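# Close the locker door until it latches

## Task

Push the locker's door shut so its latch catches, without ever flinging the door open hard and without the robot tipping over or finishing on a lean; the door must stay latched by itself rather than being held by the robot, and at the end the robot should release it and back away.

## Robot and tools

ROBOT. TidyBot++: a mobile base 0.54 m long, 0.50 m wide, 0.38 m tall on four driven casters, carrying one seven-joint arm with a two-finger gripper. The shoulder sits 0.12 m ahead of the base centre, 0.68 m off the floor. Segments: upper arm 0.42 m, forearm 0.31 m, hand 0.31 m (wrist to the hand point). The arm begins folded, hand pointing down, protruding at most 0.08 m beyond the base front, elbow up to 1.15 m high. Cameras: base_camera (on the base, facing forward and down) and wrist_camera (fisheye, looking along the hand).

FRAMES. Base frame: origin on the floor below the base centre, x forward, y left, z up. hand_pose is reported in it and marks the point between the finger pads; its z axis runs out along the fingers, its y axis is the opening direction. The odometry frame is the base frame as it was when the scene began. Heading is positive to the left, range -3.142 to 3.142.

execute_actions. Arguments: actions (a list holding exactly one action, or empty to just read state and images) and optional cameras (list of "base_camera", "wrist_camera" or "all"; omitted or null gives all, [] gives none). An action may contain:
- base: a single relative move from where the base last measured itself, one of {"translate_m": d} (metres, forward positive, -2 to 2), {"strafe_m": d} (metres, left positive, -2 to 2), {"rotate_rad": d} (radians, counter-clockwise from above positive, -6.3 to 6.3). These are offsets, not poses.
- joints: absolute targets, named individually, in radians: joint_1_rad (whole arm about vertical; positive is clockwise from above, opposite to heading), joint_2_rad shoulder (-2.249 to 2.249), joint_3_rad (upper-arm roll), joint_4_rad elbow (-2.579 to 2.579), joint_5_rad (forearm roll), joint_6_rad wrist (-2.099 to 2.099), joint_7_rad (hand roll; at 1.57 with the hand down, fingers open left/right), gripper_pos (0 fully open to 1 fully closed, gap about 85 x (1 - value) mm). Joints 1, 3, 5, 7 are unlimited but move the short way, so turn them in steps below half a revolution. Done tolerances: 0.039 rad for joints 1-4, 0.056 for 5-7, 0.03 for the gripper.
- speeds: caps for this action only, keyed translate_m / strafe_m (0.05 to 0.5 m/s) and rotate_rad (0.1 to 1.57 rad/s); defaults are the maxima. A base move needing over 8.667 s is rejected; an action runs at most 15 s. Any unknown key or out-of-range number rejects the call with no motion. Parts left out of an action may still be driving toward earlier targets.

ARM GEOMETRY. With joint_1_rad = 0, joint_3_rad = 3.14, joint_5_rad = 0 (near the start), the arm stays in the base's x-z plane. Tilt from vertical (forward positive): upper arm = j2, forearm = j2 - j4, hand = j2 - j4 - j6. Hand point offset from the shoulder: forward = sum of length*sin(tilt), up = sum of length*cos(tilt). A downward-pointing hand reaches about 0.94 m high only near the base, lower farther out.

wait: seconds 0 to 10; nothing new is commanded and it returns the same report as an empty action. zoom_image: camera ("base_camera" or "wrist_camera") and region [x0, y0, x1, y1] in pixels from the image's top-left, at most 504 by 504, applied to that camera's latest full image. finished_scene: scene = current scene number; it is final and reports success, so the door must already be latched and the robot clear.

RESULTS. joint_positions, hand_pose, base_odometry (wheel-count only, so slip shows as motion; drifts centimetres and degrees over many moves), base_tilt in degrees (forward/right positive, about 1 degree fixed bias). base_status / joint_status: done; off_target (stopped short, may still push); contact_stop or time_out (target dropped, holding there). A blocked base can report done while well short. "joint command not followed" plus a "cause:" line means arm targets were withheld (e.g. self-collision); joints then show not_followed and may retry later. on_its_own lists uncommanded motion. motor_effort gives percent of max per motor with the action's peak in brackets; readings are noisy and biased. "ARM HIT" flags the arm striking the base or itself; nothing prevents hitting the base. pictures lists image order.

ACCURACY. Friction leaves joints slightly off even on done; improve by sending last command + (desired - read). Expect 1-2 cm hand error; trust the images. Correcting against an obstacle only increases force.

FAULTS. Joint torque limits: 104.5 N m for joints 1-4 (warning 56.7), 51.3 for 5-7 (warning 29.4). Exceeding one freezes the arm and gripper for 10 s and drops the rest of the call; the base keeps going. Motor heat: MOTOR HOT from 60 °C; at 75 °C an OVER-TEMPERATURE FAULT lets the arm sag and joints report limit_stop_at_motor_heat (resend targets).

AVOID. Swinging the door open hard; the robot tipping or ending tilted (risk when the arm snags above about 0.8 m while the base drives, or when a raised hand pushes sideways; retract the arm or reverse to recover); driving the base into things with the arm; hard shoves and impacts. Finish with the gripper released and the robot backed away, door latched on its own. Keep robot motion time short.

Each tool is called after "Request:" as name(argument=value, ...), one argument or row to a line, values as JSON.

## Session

Request:
execute_actions(
  actions=[],
)

Scene clock: 0.00 s.
base_odometry: x=+0.000 y=+0.000 heading=+0.000 (m, m, rad; odometry frame)
base_tilt: forward=-0.3 right=+0.0 (deg)
base_status: not commanded
joint_positions: joint_1_rad=+0.024 joint_2_rad=-0.383 joint_3_rad=+3.103 joint_4_rad=-2.536 joint_5_rad=-0.022 joint_6_rad=-0.829 joint_7_rad=+1.613 gripper_pos=+0.000
joint_status: not commanded
motor_effort: joint_1_rad=+1 joint_2_rad=-3 joint_3_rad=+1 joint_4_rad=+18 joint_5_rad=+0 joint_6_rad=+4 joint_7_rad=+0 (%)
hand_pose: x=+0.2734 y=+0.0069 z=+0.5916 quat_wxyz=(+0.000, +0.997, +0.021, +0.080) (m; base frame)
pictures: base_camera, wrist_camera
camera_calibration (this result's frames):
wrist_camera: T_world_to_cam=[[0.0519176, -0.998646, -0.00339446, -0.00157419], [-0.983962, -0.0505728, -0.171059, 0.422707], [0.170656, 0.012221, -0.985255, 0.673117], [0, 0, 0, 1]] pos_world=[0.301138, 0.0115792, 0.735494]
Images, in order (width x height): base_camera 644x364, wrist_camera 644x476.

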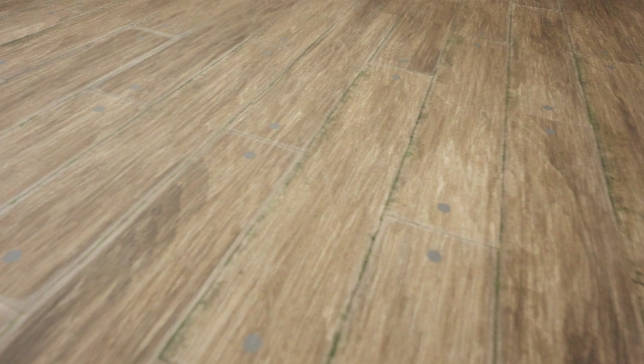

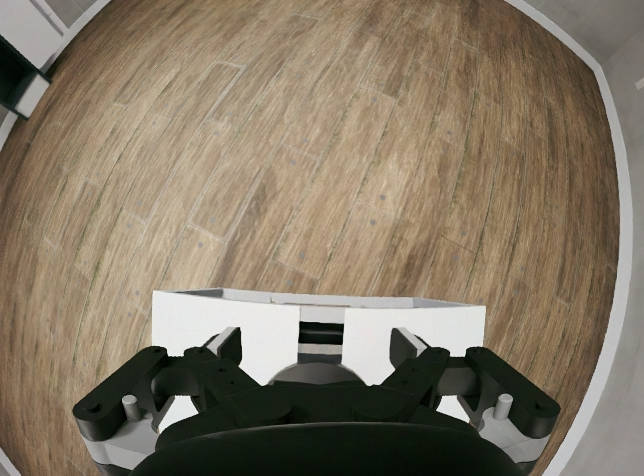

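Request:
execute_actions(
  actions=[
    {"base":{"rotate_rad":1.18},"joints":{"joint_6_rad":0.35,"gripper_pos":1}},
  ],
)

Scene clock: 3.73 s.
base_odometry: x=+0.000 y=+0.000 heading=+1.179 (m, m, rad; odometry frame)
base_tilt: forward=-0.2 right=+0.0 (deg)
base_status: done
joint_positions: joint_1_rad=+0.024 joint_2_rad=-0.383 joint_3_rad=+3.103 joint_4_rad=-2.534 joint_5_rad=-0.022 joint_6_rad=+0.345 joint_7_rad=+1.613 gripper_pos=+0.999
joint_status: all done
motor_effort: joint_1_rad=+0(1) joint_2_rad=-6(7) joint_3_rad=+1(2) joint_4_rad=+19(19) joint_5_rad=+0(1) joint_6_rad=+10(8) joint_7_rad=+0(0) (%)
hand_pose: x=+0.5271 y=+0.0060 z=+0.8269 quat_wxyz=(+0.012, +0.785, +0.015, +0.619) (m; base frame)
pictures: base_camera, wrist_camera
camera_calibration (this result's frames):
wrist_camera: T_world_to_cam=[[0.0194844, -0.998825, 0.0443843, -0.0372829], [-0.220846, -0.0475958, -0.974147, 0.974414], [0.975114, 0.00917856, -0.221514, -0.193894], [0, 0, 0, 1]] pos_world=[0.404991, 0.0109187, 0.907927]
Images, in order (width x height): base_camera 644x364, wrist_camera 644x476.

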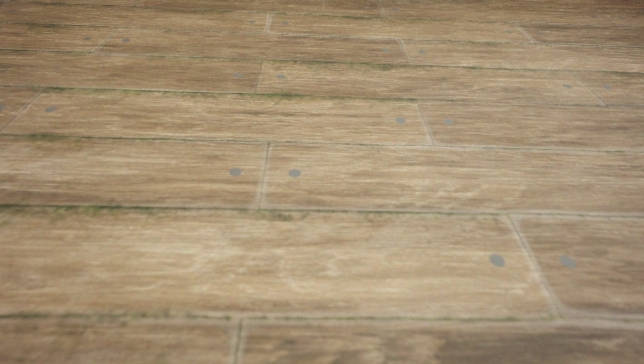

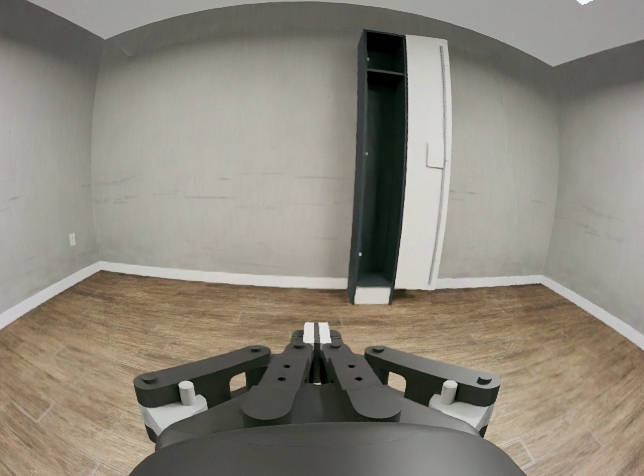

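Request:
execute_actions(
  actions=[
    {"base":{"rotate_rad":-0.93}},
  ],
  cameras=[],
)

Request:
execute_actions(
  actions=[
    {"base":{"translate_m":2.0}},
  ],
  cameras=["base_camera"],
)

Request:
execute_actions(
  actions=[
    {"base":{"rotate_rad":2.5},"joints":{"joint_1_rad":0.7}},
  ],
  cameras=["wrist_camera"],
)

Request:
execute_actions(
  actions=[
    {"base":{"strafe_m":-0.4},"joints":{"joint_1_rad":0.7,"joint_2_rad":0.6,"joint_4_rad":-2.2,"joint_6_rad":1.23}},
  ],
)

Scene clock: 12.83 s.
base_odometry: x=+0.000 y=+0.000 heading=+0.250 (m, m, rad; odometry frame)
base_tilt: forward=-0.3 right=+0.0 (deg)
base_status: done
joint_positions: joint_1_rad=+0.024 joint_2_rad=-0.383 joint_3_rad=+3.103 joint_4_rad=-2.534 joint_5_rad=-0.022 joint_6_rad=+0.345 joint_7_rad=+1.613 gripper_pos=+0.999
joint_status: not commanded
motor_effort: joint_1_rad=+1(1) joint_2_rad=-6(7) joint_3_rad=+1(2) joint_4_rad=+19(19) joint_5_rad=+0(0) joint_6_rad=+10(10) joint_7_rad=+0(0) (%)
hand_pose: x=+0.5271 y=+0.0060 z=+0.8269 quat_wxyz=(+0.012, +0.785, +0.015, +0.619) (m; base frame)
pictures: none
No camera images: the call's "cameras" was empty. Leave "cameras" out to get every camera's image.

Scene clock: 18.20 s.
base_odometry: x=+1.939 y=+0.493 heading=+0.250 (m, m, rad; odometry frame)
base_tilt: forward=-0.3 right=+0.0 (deg)
base_status: done
joint_positions: joint_1_rad=+0.024 joint_2_rad=-0.383 joint_3_rad=+3.103 joint_4_rad=-2.534 joint_5_rad=-0.022 joint_6_rad=+0.345 joint_7_rad=+1.613 gripper_pos=+0.999
joint_status: not commanded
motor_effort: joint_1_rad=+0(0) joint_2_rad=-5(8) joint_3_rad=+1(1) joint_4_rad=+19(20) joint_5_rad=+0(0) joint_6_rad=+9(10) joint_7_rad=+0(0) (%)
hand_pose: x=+0.5270 y=+0.0060 z=+0.8269 quat_wxyz=(+0.012, +0.785, +0.015, +0.619) (m; base frame)
pictures: base_camera
Images, in order (width x height): base_camera 644x364.

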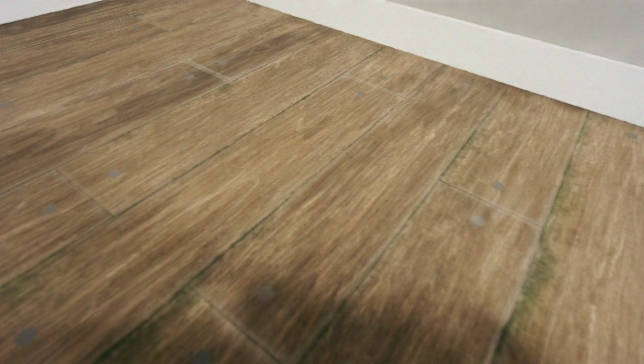

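Scene clock: 21.07 s.
base_odometry: x=+1.939 y=+0.493 heading=+2.749 (m, m, rad; odometry frame)
base_tilt: forward=-0.3 right=+0.0 (deg)
base_status: done
joint_positions: joint_1_rad=+0.681 joint_2_rad=-0.383 joint_3_rad=+3.103 joint_4_rad=-2.534 joint_5_rad=-0.022 joint_6_rad=+0.345 joint_7_rad=+1.613 gripper_pos=+0.999
joint_status: all done
motor_effort: joint_1_rad=+1(0) joint_2_rad=-6(6) joint_3_rad=+1(2) joint_4_rad=+19(19) joint_5_rad=+0(0) joint_6_rad=+10(10) joint_7_rad=+0(0) (%)
hand_pose: x=+0.4457 y=-0.2445 z=+0.8269 quat_wxyz=(+0.211, +0.748, -0.239, +0.582) (m; base frame)
pictures: wrist_camera
camera_calibration (this result's frames):
wrist_camera: T_world_to_cam=[[-0.594648, -0.80276, 0.0443877, 0.0357969], [-0.203916, 0.097187, -0.974152, 0.972391], [0.777697, -0.588329, -0.221488, -0.170401], [0, 0, 0, 1]] pos_world=[0.352093, -0.166019, 0.907926]
Images, in order (width x height): wrist_camera 644x476.

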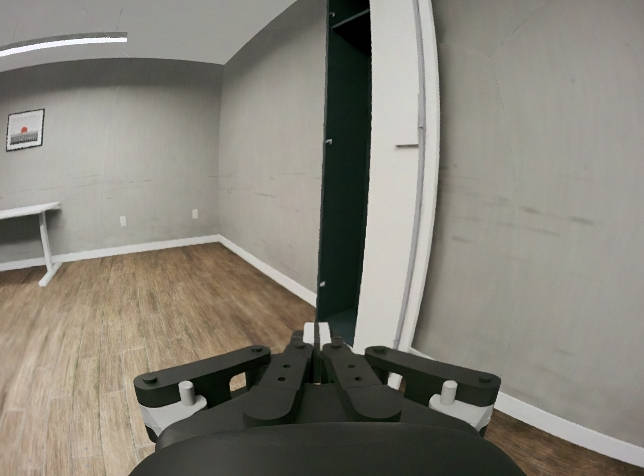

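Scene clock: 23.33 s.
base_odometry: x=+2.091 y=+0.863 heading=+2.749 (m, m, rad; odometry frame)
base_tilt: forward=-0.3 right=+0.0 (deg)
base_status: done
joint_positions: joint_1_rad=+0.687 joint_2_rad=+0.593 joint_3_rad=+3.103 joint_4_rad=-2.212 joint_5_rad=-0.022 joint_6_rad=+1.202 joint_7_rad=+1.613 gripper_pos=+0.999
joint_status: all done
motor_effort: joint_1_rad=+0(0) joint_2_rad=-32(32) joint_3_rad=-1(2) joint_4_rad=+11(20) joint_5_rad=-1(0) joint_6_rad=+10(10) joint_7_rad=+0(0) (%)
hand_pose: x=+0.6308 y=-0.4003 z=+0.7240 quat_wxyz=(+0.234, +0.680, -0.233, +0.655) (m; base frame)
pictures: base_camera, wrist_camera
camera_calibration (this result's frames):
wrist_camera: T_world_to_cam=[[-0.617603, -0.786171, 0.022396, 0.0623288], [-0.029918, -0.00497127, -0.99954, 0.792744], [0.785921, -0.617989, -0.0204504, -0.591395], [0, 0, 0, 1]] pos_world=[0.527001, -0.312533, 0.778889]
Images, in order (width x height): base_camera 644x364, wrist_camera 644x476.

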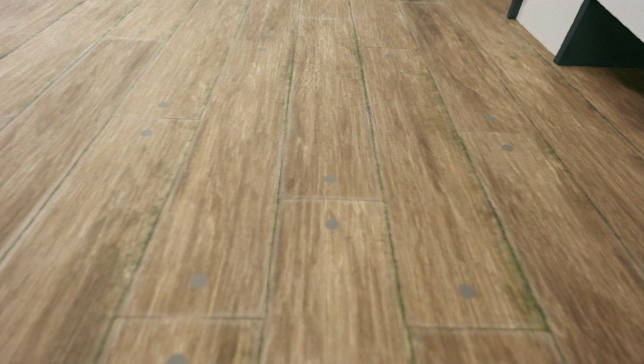

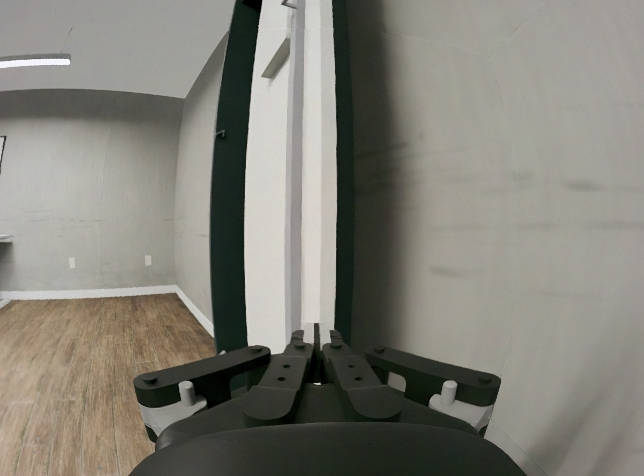

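Request:
execute_actions(
  actions=[
    {"base":{"translate_m":-0.07}},
  ],
  cameras=[],
)

Request:
execute_actions(
  actions=[
    {"base":{"strafe_m":-0.22}},
  ],
)

Scene clock: 27.57 s.
base_odometry: x=+2.156 y=+0.836 heading=+2.750 (m, m, rad; odometry frame)
base_tilt: forward=-0.3 right=+0.0 (deg)
base_status: done
joint_positions: joint_1_rad=+0.693 joint_2_rad=+0.594 joint_3_rad=+3.103 joint_4_rad=-2.209 joint_5_rad=-0.022 joint_6_rad=+1.203 joint_7_rad=+1.613 gripper_pos=+0.999
joint_status: not commanded
motor_effort: joint_1_rad=+1(3) joint_2_rad=-32(33) joint_3_rad=-1(2) joint_4_rad=+11(12) joint_5_rad=+0(0) joint_6_rad=+10(10) joint_7_rad=+0(0) (%)
hand_pose: x=+0.6291 y=-0.4040 z=+0.7253 quat_wxyz=(+0.237, +0.678, -0.235, +0.655) (m; base frame)
pictures: none
No camera images: the call's "cameras" was empty. Leave "cameras" out to get every camera's image.

Scene clock: 29.27 s.
base_odometry: x=+2.240 y=+1.040 heading=+2.749 (m, m, rad; odometry frame)
base_tilt: forward=-0.3 right=+0.0 (deg)
base_status: done
joint_positions: joint_1_rad=+0.697 joint_2_rad=+0.594 joint_3_rad=+3.103 joint_4_rad=-2.206 joint_5_rad=-0.022 joint_6_rad=+1.204 joint_7_rad=+1.613 gripper_pos=+0.999
joint_status: not commanded
motor_effort: joint_1_rad=+1(4) joint_2_rad=-32(33) joint_3_rad=-1(3) joint_4_rad=+11(12) joint_5_rad=+0(1) joint_6_rad=+9(11) joint_7_rad=+0(0) (%)
hand_pose: x=+0.6279 y=-0.4067 z=+0.7263 quat_wxyz=(+0.239, +0.676, -0.236, +0.656) (m; base frame)
pictures: base_camera, wrist_camera
camera_calibration (this result's frames):
wrist_camera: T_world_to_cam=[[-0.62599, -0.779511, 0.0223366, 0.0634806], [-0.0247858, -0.00874041, -0.999655, 0.790253], [0.779437, -0.626327, -0.0138494, -0.597139], [0, 0, 0, 1]] pos_world=[0.524757, -0.317613, 0.780292]
Images, in order (width x height): base_camera 644x364, wrist_camera 644x476.

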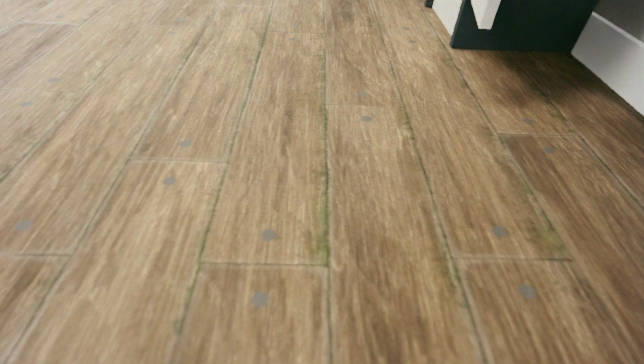

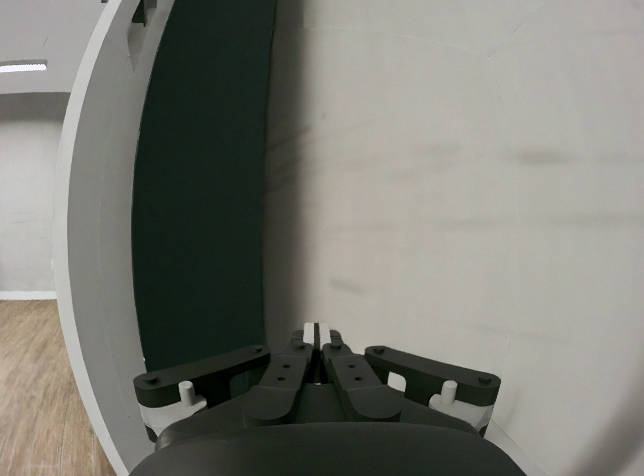

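Request:
execute_actions(
  actions=[
    {"base":{"translate_m":0.22},"speeds":{"translate_m":0.2},"joints":{"joint_1_rad":0.75}},
  ],
  cameras=["wrist_camera"],
)

Request:
execute_actions(
  actions=[
    {"base":{"strafe_m":0.22},"speeds":{"strafe_m":0.12}},
  ],
)

Scene clock: 33.93 s.
base_odometry: x=+2.037 y=+1.124 heading=+2.749 (m, m, rad; odometry frame)
base_tilt: forward=-0.2 right=+0.0 (deg)
base_status: done
joint_positions: joint_1_rad=+0.744 joint_2_rad=+0.595 joint_3_rad=+3.103 joint_4_rad=-2.206 joint_5_rad=-0.022 joint_6_rad=+1.205 joint_7_rad=+1.613 gripper_pos=+0.999
joint_status: all done
motor_effort: joint_1_rad=+1(2) joint_2_rad=-31(33) joint_3_rad=-1(3) joint_4_rad=+11(12) joint_5_rad=+0(1) joint_6_rad=+10(10) joint_7_rad=+0(0) (%)
hand_pose: x=+0.6082 y=-0.4304 z=+0.7267 quat_wxyz=(+0.254, +0.670, -0.252, +0.650) (m; base frame)
pictures: wrist_camera
camera_calibration (this result's frames):
wrist_camera: T_world_to_cam=[[-0.662124, -0.749062, 0.0223331, 0.0678009], [-0.0243756, -0.00825842, -0.999669, 0.789885], [0.748998, -0.662449, -0.0127907, -0.594478], [0, 0, 0, 1]] pos_world=[0.509409, -0.336501, 0.780505]
Images, in order (width x height): wrist_camera 644x476.

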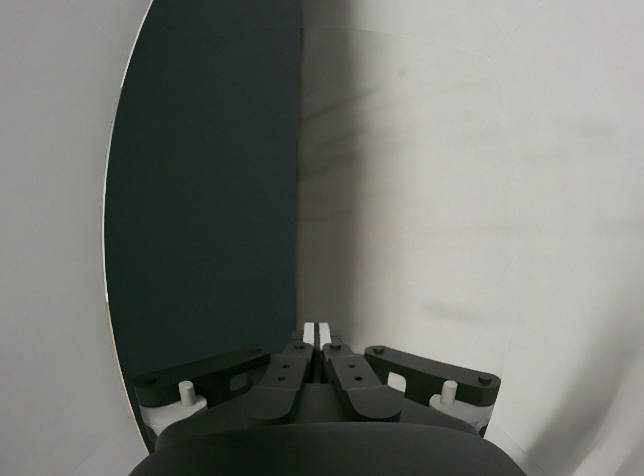

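Scene clock: 36.37 s.
base_odometry: x=+1.952 y=+0.921 heading=+2.749 (m, m, rad; odometry frame)
base_tilt: forward=-0.3 right=+0.0 (deg)
base_status: done
joint_positions: joint_1_rad=+0.751 joint_2_rad=+0.595 joint_3_rad=+3.104 joint_4_rad=-2.202 joint_5_rad=-0.024 joint_6_rad=+1.205 joint_7_rad=+1.613 gripper_pos=+0.999
joint_status: not commanded
motor_effort: joint_1_rad=+1(5) joint_2_rad=-31(33) joint_3_rad=-1(6) joint_4_rad=+11(12) joint_5_rad=+0(4) joint_6_rad=+10(10) joint_7_rad=+0(0) (%)
hand_pose: x=+0.6054 y=-0.4354 z=+0.7282 quat_wxyz=(+0.258, +0.668, -0.255, +0.650) (m; base frame)
pictures: base_camera, wrist_camera
camera_calibration (this result's frames):
wrist_camera: T_world_to_cam=[[-0.669451, -0.74253, 0.0220155, 0.0696918], [-0.0213681, -0.0103759, -0.999718, 0.788567], [0.742549, -0.669733, -0.00892035, -0.597683], [0, 0, 0, 1]] pos_world=[0.507314, -0.340357, 0.781479]
Images, in order (width x height): base_camera 644x364, wrist_camera 644x476.

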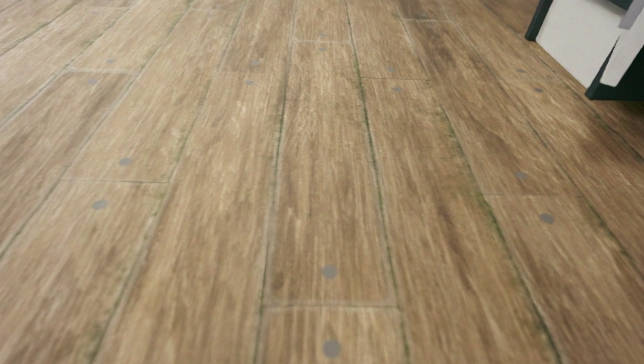

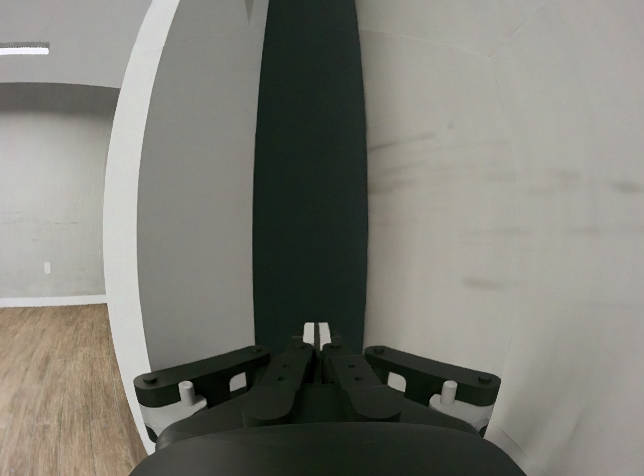

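Request:
execute_actions(
  actions=[
    {"base":{"translate_m":0.04},"speeds":{"translate_m":0.05},"joints":{"joint_1_rad":0.58}},
  ],
)

Scene clock: 40.00 s.
base_odometry: x=+1.915 y=+0.936 heading=+2.749 (m, m, rad; odometry frame)
base_tilt: forward=-0.2 right=+0.0 (deg)
base_status: done
joint_positions: joint_1_rad=+0.582 joint_2_rad=+0.596 joint_3_rad=+3.105 joint_4_rad=-2.206 joint_5_rad=-0.024 joint_6_rad=+1.207 joint_7_rad=+1.613 gripper_pos=+0.999
joint_status: all done
motor_effort: joint_1_rad=+0(6) joint_2_rad=-31(33) joint_3_rad=-1(6) joint_4_rad=+11(17) joint_5_rad=-1(3) joint_6_rad=+10(11) joint_7_rad=-1(0) (%)
hand_pose: x=+0.6708 y=-0.3468 z=+0.7268 quat_wxyz=(+0.202, +0.688, -0.198, +0.669) (m; base frame)
pictures: base_camera, wrist_camera
camera_calibration (this result's frames):
wrist_camera: T_world_to_cam=[[-0.535147, -0.844462, 0.0224149, 0.0535091], [-0.0215179, -0.0128988, -0.999685, 0.788656], [0.844485, -0.535461, -0.0112683, -0.607104], [0, 0, 0, 1]] pos_world=[0.558296, -0.269721, 0.780368]
Images, in order (width x height): base_camera 644x364, wrist_camera 644x476.

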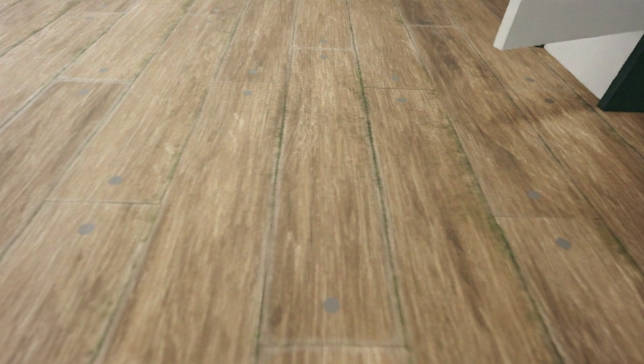

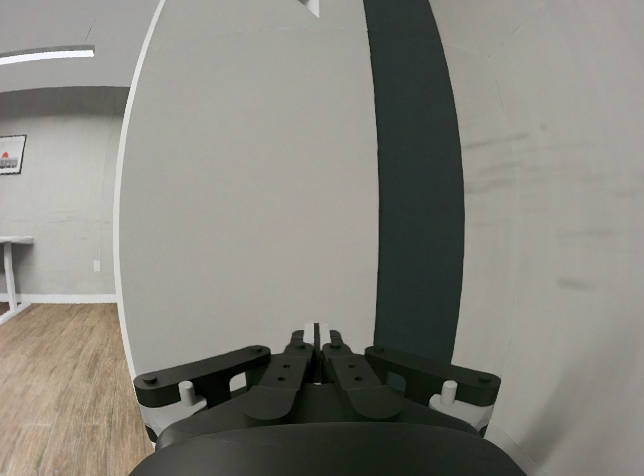

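Request:
execute_actions(
  actions=[
    {"base":{"translate_m":0.3},"speeds":{"translate_m":0.13}},
  ],
  cameras=["wrist_camera"],
)

Request:
execute_actions(
  actions=[
    {"base":{"strafe_m":0.28},"joints":{"joint_1_rad":0.8}},
  ],
  cameras=["wrist_camera"],
)

Scene clock: 48.43 s.
base_odometry: x=+1.638 y=+1.050 heading=+2.749 (m, m, rad; odometry frame)
base_tilt: forward=-0.2 right=+0.0 (deg)
base_status: done
joint_positions: joint_1_rad=+0.591 joint_2_rad=+0.596 joint_3_rad=+3.107 joint_4_rad=-2.206 joint_5_rad=-0.029 joint_6_rad=+1.208 joint_7_rad=+1.613 gripper_pos=+0.999
joint_status: not commanded
motor_effort: joint_1_rad=+0(7) joint_2_rad=-31(33) joint_3_rad=-1(7) joint_4_rad=+11(14) joint_5_rad=+0(4) joint_6_rad=+9(10) joint_7_rad=+0(0) (%)
hand_pose: x=+0.6663 y=-0.3539 z=+0.7267 quat_wxyz=(+0.207, +0.686, -0.203, +0.667) (m; base frame)
pictures: wrist_camera
camera_calibration (this result's frames):
wrist_camera: T_world_to_cam=[[-0.547827, -0.836298, 0.022163, 0.0566499], [-0.0215122, -0.0124013, -0.999692, 0.788613], [0.836315, -0.548135, -0.0111969, -0.606135], [0, 0, 0, 1]] pos_world=[0.554919, -0.275088, 0.780327]
Images, in order (width x height): wrist_camera 644x476.

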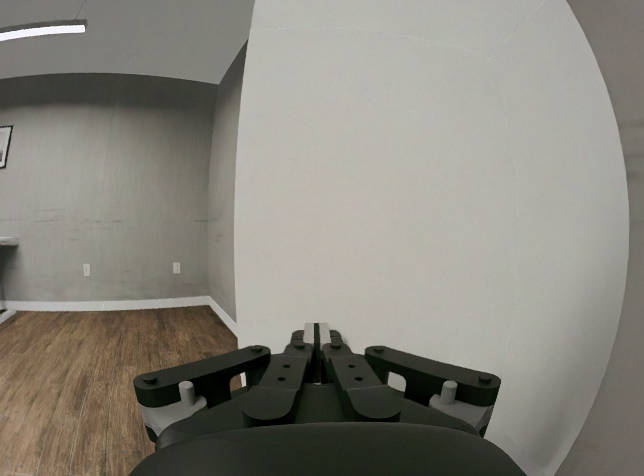

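Scene clock: 50.30 s.
base_odometry: x=+1.531 y=+0.792 heading=+2.749 (m, m, rad; odometry frame)
base_tilt: forward=-0.2 right=+0.0 (deg)
base_status: done
joint_positions: joint_1_rad=+0.792 joint_2_rad=+0.596 joint_3_rad=+3.107 joint_4_rad=-2.206 joint_5_rad=-0.029 joint_6_rad=+1.208 joint_7_rad=+1.613 gripper_pos=+0.999
joint_status: all done
motor_effort: joint_1_rad=+0(3) joint_2_rad=-31(35) joint_3_rad=-1(3) joint_4_rad=+11(12) joint_5_rad=+0(1) joint_6_rad=+10(11) joint_7_rad=+0(1) (%)
hand_pose: x=+0.5846 y=-0.4561 z=+0.7267 quat_wxyz=(+0.273, +0.662, -0.271, +0.643) (m; base frame)
pictures: wrist_camera
camera_calibration (this result's frames):
wrist_camera: T_world_to_cam=[[-0.703822, -0.710031, 0.0221564, 0.0752224], [-0.0234938, -0.00790689, -0.999693, 0.788782], [0.709988, -0.704126, -0.0111163, -0.591249], [0, 0, 0, 1]] pos_world=[0.491254, -0.356667, 0.7803]
Images, in order (width x height): wrist_camera 644x476.

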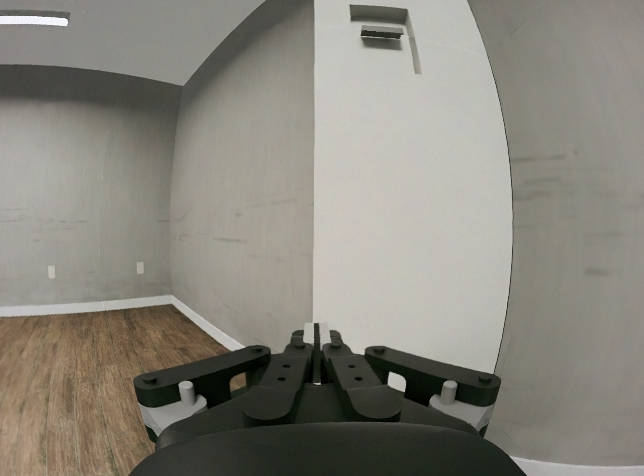

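Request:
execute_actions(
  actions=[
    {"base":{"translate_m":0.59},"speeds":{"translate_m":0.25},"joints":{"joint_1_rad":1.58,"joint_3_rad":3.14,"joint_5_rad":0}},
  ],
  cameras=["wrist_camera"],
)

Request:
execute_actions(
  actions=[
    {"base":{"strafe_m":-0.1},"speeds":{"strafe_m":0.07}},
  ],
  cameras=["wrist_camera"],
)

Scene clock: 57.33 s.
base_odometry: x=+0.985 y=+1.018 heading=+2.748 (m, m, rad; odometry frame)
base_tilt: forward=-0.3 right=+0.0 (deg)
base_status: done
joint_positions: joint_1_rad=+1.576 joint_2_rad=+0.596 joint_3_rad=+3.131 joint_4_rad=-2.206 joint_5_rad=-0.019 joint_6_rad=+1.208 joint_7_rad=+1.613 gripper_pos=+0.999
joint_status: all done
motor_effort: joint_1_rad=+0(8) joint_2_rad=-31(34) joint_3_rad=-1(10) joint_4_rad=+11(15) joint_5_rad=+0(8) joint_6_rad=+9(10) joint_7_rad=+0(0) (%)
hand_pose: x=+0.1173 y=-0.6519 z=+0.7265 quat_wxyz=(+0.505, +0.510, -0.502, +0.483) (m; base frame)
pictures: wrist_camera
camera_calibration (this result's frames):
wrist_camera: T_world_to_cam=[[-0.999231, 0.00461886, 0.0389249, 0.0956551], [-0.0388715, 0.0111475, -0.999182, 0.789907], [-0.005049, -0.999927, -0.0109594, -0.506359], [0, 0, 0, 1]] pos_world=[0.12373, -0.515569, 0.779988]
Images, in order (width x height): wrist_camera 644x476.

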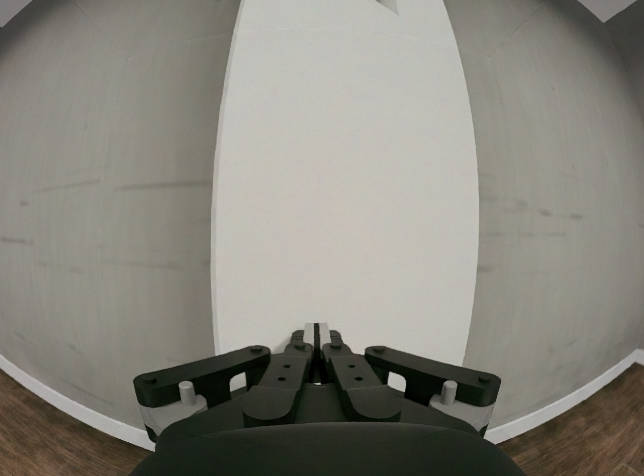

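Scene clock: 59.27 s.
base_odometry: x=+1.023 y=+1.110 heading=+2.749 (m, m, rad; odometry frame)
base_tilt: forward=-0.3 right=+0.0 (deg)
base_status: done
joint_positions: joint_1_rad=+1.576 joint_2_rad=+0.596 joint_3_rad=+3.131 joint_4_rad=-2.205 joint_5_rad=-0.019 joint_6_rad=+1.208 joint_7_rad=+1.613 gripper_pos=+0.999
joint_status: not commanded
motor_effort: joint_1_rad=+0(3) joint_2_rad=-31(34) joint_3_rad=+0(3) joint_4_rad=+11(16) joint_5_rad=+0(2) joint_6_rad=+10(11) joint_7_rad=+0(0) (%)
hand_pose: x=+0.1171 y=-0.6524 z=+0.7270 quat_wxyz=(+0.505, +0.509, -0.501, +0.484) (m; base frame)
pictures: wrist_camera
camera_calibration (this result's frames):
wrist_camera: T_world_to_cam=[[-0.999229, 0.00497773, 0.0389481, 0.0956566], [-0.0388978, 0.00984016, -0.999195, 0.789529], [-0.00535698, -0.999939, -0.00963895, -0.507749], [0, 0, 0, 1]] pos_world=[0.123574, -0.515964, 0.780274]
Images, in order (width x height): wrist_camera 644x476.

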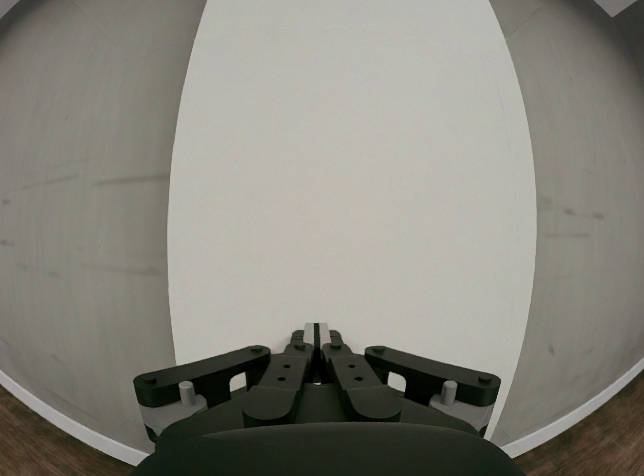

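Request:
execute_actions(
  actions=[
    {"base":{"strafe_m":-0.06},"speeds":{"strafe_m":0.07}},
  ],
  cameras=["wrist_camera"],
)

Scene clock: 62.17 s.
base_odometry: x=+1.046 y=+1.165 heading=+2.749 (m, m, rad; odometry frame)
base_tilt: forward=-0.3 right=+0.0 (deg)
base_status: done
joint_positions: joint_1_rad=+1.576 joint_2_rad=+0.559 joint_3_rad=+3.131 joint_4_rad=-2.288 joint_5_rad=-0.015 joint_6_rad=+1.239 joint_7_rad=+1.613 gripper_pos=+0.999
joint_status: not commanded
motor_effort: joint_1_rad=+2(4) joint_2_rad=-21(32) joint_3_rad=+2(2) joint_4_rad=+27(33) joint_5_rad=-1(1) joint_6_rad=+6(10) joint_7_rad=+0(0) (%)
hand_pose: x=+0.1183 y=-0.6254 z=+0.7265 quat_wxyz=(+0.501, +0.515, -0.503, +0.480) (m; base frame)
pictures: wrist_camera
camera_calibration (this result's frames):
wrist_camera: T_world_to_cam=[[-0.999151, 0.000236242, 0.0411981, 0.0921639], [-0.0411802, 0.0243041, -0.998856, 0.797897], [-0.00123726, -0.999705, -0.0242738, -0.470519], [0, 0, 0, 1]] pos_world=[0.124361, -0.489794, 0.781766]
Images, in order (width x height): wrist_camera 644x476.

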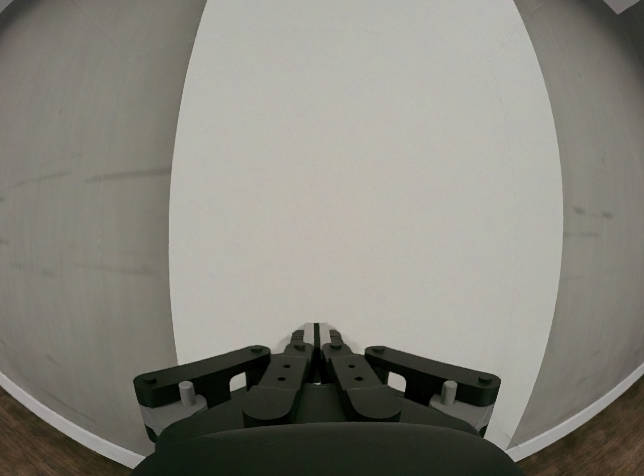

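Request:
execute_actions(
  actions=[
    {"base":{"strafe_m":-0.025},"speeds":{"strafe_m":0.05}},
  ],
  cameras=[],
)

Request:
execute_actions(
  actions=[
    {"base":{"strafe_m":0.3}},
  ],
  cameras=[],
)

Request:
execute_actions(
  actions=[
    {"base":{"translate_m":0.4},"joints":{"joint_1_rad":2.0,"joint_2_rad":-0.3,"joint_4_rad":-2.5,"joint_6_rad":0.5}},
  ],
  cameras=["wrist_camera"],
)

Scene clock: 82.10 s.
base_odometry: x=+1.054 y=+1.186 heading=+2.750 (m, m, rad; odometry frame)
base_tilt: forward=-0.2 right=-0.1 (deg)
base_status: strafe_m time_out (by the wheels' count: -0.022 of -0.025)
joint_positions: joint_1_rad=+1.576 joint_2_rad=+0.528 joint_3_rad=+3.131 joint_4_rad=-2.354 joint_5_rad=-0.015 joint_6_rad=+1.263 joint_7_rad=+1.613 gripper_pos=+0.999
joint_status: not commanded
motor_effort: joint_1_rad=+0(2) joint_2_rad=-21(22) joint_3_rad=+1(1) joint_4_rad=+34(43) joint_5_rad=+0(3) joint_6_rad=+9(9) joint_7_rad=+0(0) (%)
hand_pose: x=+0.1181 y=-0.6036 z=+0.7264 quat_wxyz=(+0.498, +0.518, -0.506, +0.477) (m; base frame)
pictures: none
No camera images: the call's "cameras" was empty. Leave "cameras" out to get every camera's image.

not run: a stop came earlier in this reply.

not run: a stop came earlier in this reply.

Request:
execute_actions(
  actions=[
    {"base":{"strafe_m":0.3}},
  ],
  cameras=[],
)

Request:
execute_actions(
  actions=[
    {"base":{"translate_m":0.4},"joints":{"joint_1_rad":2.0,"joint_2_rad":-0.3,"joint_4_rad":-2.5,"joint_6_rad":0.5}},
  ],
  cameras=["wrist_camera"],
)

Scene clock: 86.83 s.
base_odometry: x=+0.939 y=+0.908 heading=+2.749 (m, m, rad; odometry frame)
base_tilt: forward=-0.2 right=+0.0 (deg)
base_status: done
joint_positions: joint_1_rad=+1.576 joint_2_rad=+0.600 joint_3_rad=+3.131 joint_4_rad=-2.197 joint_5_rad=-0.014 joint_6_rad=+1.251 joint_7_rad=+1.613 gripper_pos=+0.999
joint_status: not commanded
motor_effort: joint_1_rad=+1(4) joint_2_rad=-31(34) joint_3_rad=-1(3) joint_4_rad=+11(37) joint_5_rad=+0(1) joint_6_rad=+10(11) joint_7_rad=+0(0) (%)
hand_pose: x=+0.1180 y=-0.6549 z=+0.7410 quat_wxyz=(+0.517, +0.499, -0.488, +0.496) (m; base frame)
pictures: none
No camera images: the call's "cameras" was empty. Leave "cameras" out to get every camera's image.

Scene clock: 89.00 s.
base_odometry: x=+0.569 y=+1.061 heading=+2.750 (m, m, rad; odometry frame)
base_tilt: forward=-0.3 right=+0.0 (deg)
base_status: done
joint_positions: joint_1_rad=+1.979 joint_2_rad=-0.294 joint_3_rad=+3.131 joint_4_rad=-2.490 joint_5_rad=-0.014 joint_6_rad=+0.527 joint_7_rad=+1.613 gripper_pos=+0.999
joint_status: all done
motor_effort: joint_1_rad=+1(3) joint_2_rad=-9(33) joint_3_rad=+1(3) joint_4_rad=+19(18) joint_5_rad=-1(1) joint_6_rad=+10(10) joint_7_rad=+0(0) (%)
hand_pose: x=-0.0528 y=-0.4080 z=+0.8698 quat_wxyz=(+0.567, +0.418, -0.612, +0.360) (m; base frame)
pictures: wrist_camera
camera_calibration (this result's frames):
wrist_camera: T_world_to_cam=[[-0.922837, 0.38284, 0.0424961, 0.0741914], [-0.00598676, 0.096056, -0.995358, 0.95676], [-0.385145, -0.918807, -0.086352, -0.183176], [0, 0, 0, 1]] pos_world=[0.00364506, -0.28861, 0.933348]
Images, in order (width x height): wrist_camera 644x476.

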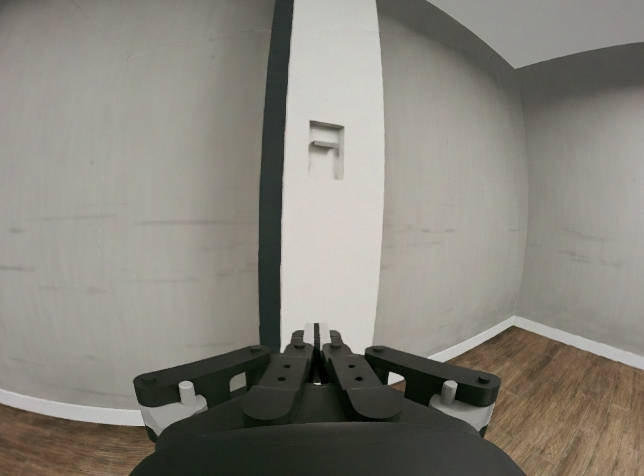

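Request:
finished_scene(
  scene=2,
)

The scene is finished: the task was done.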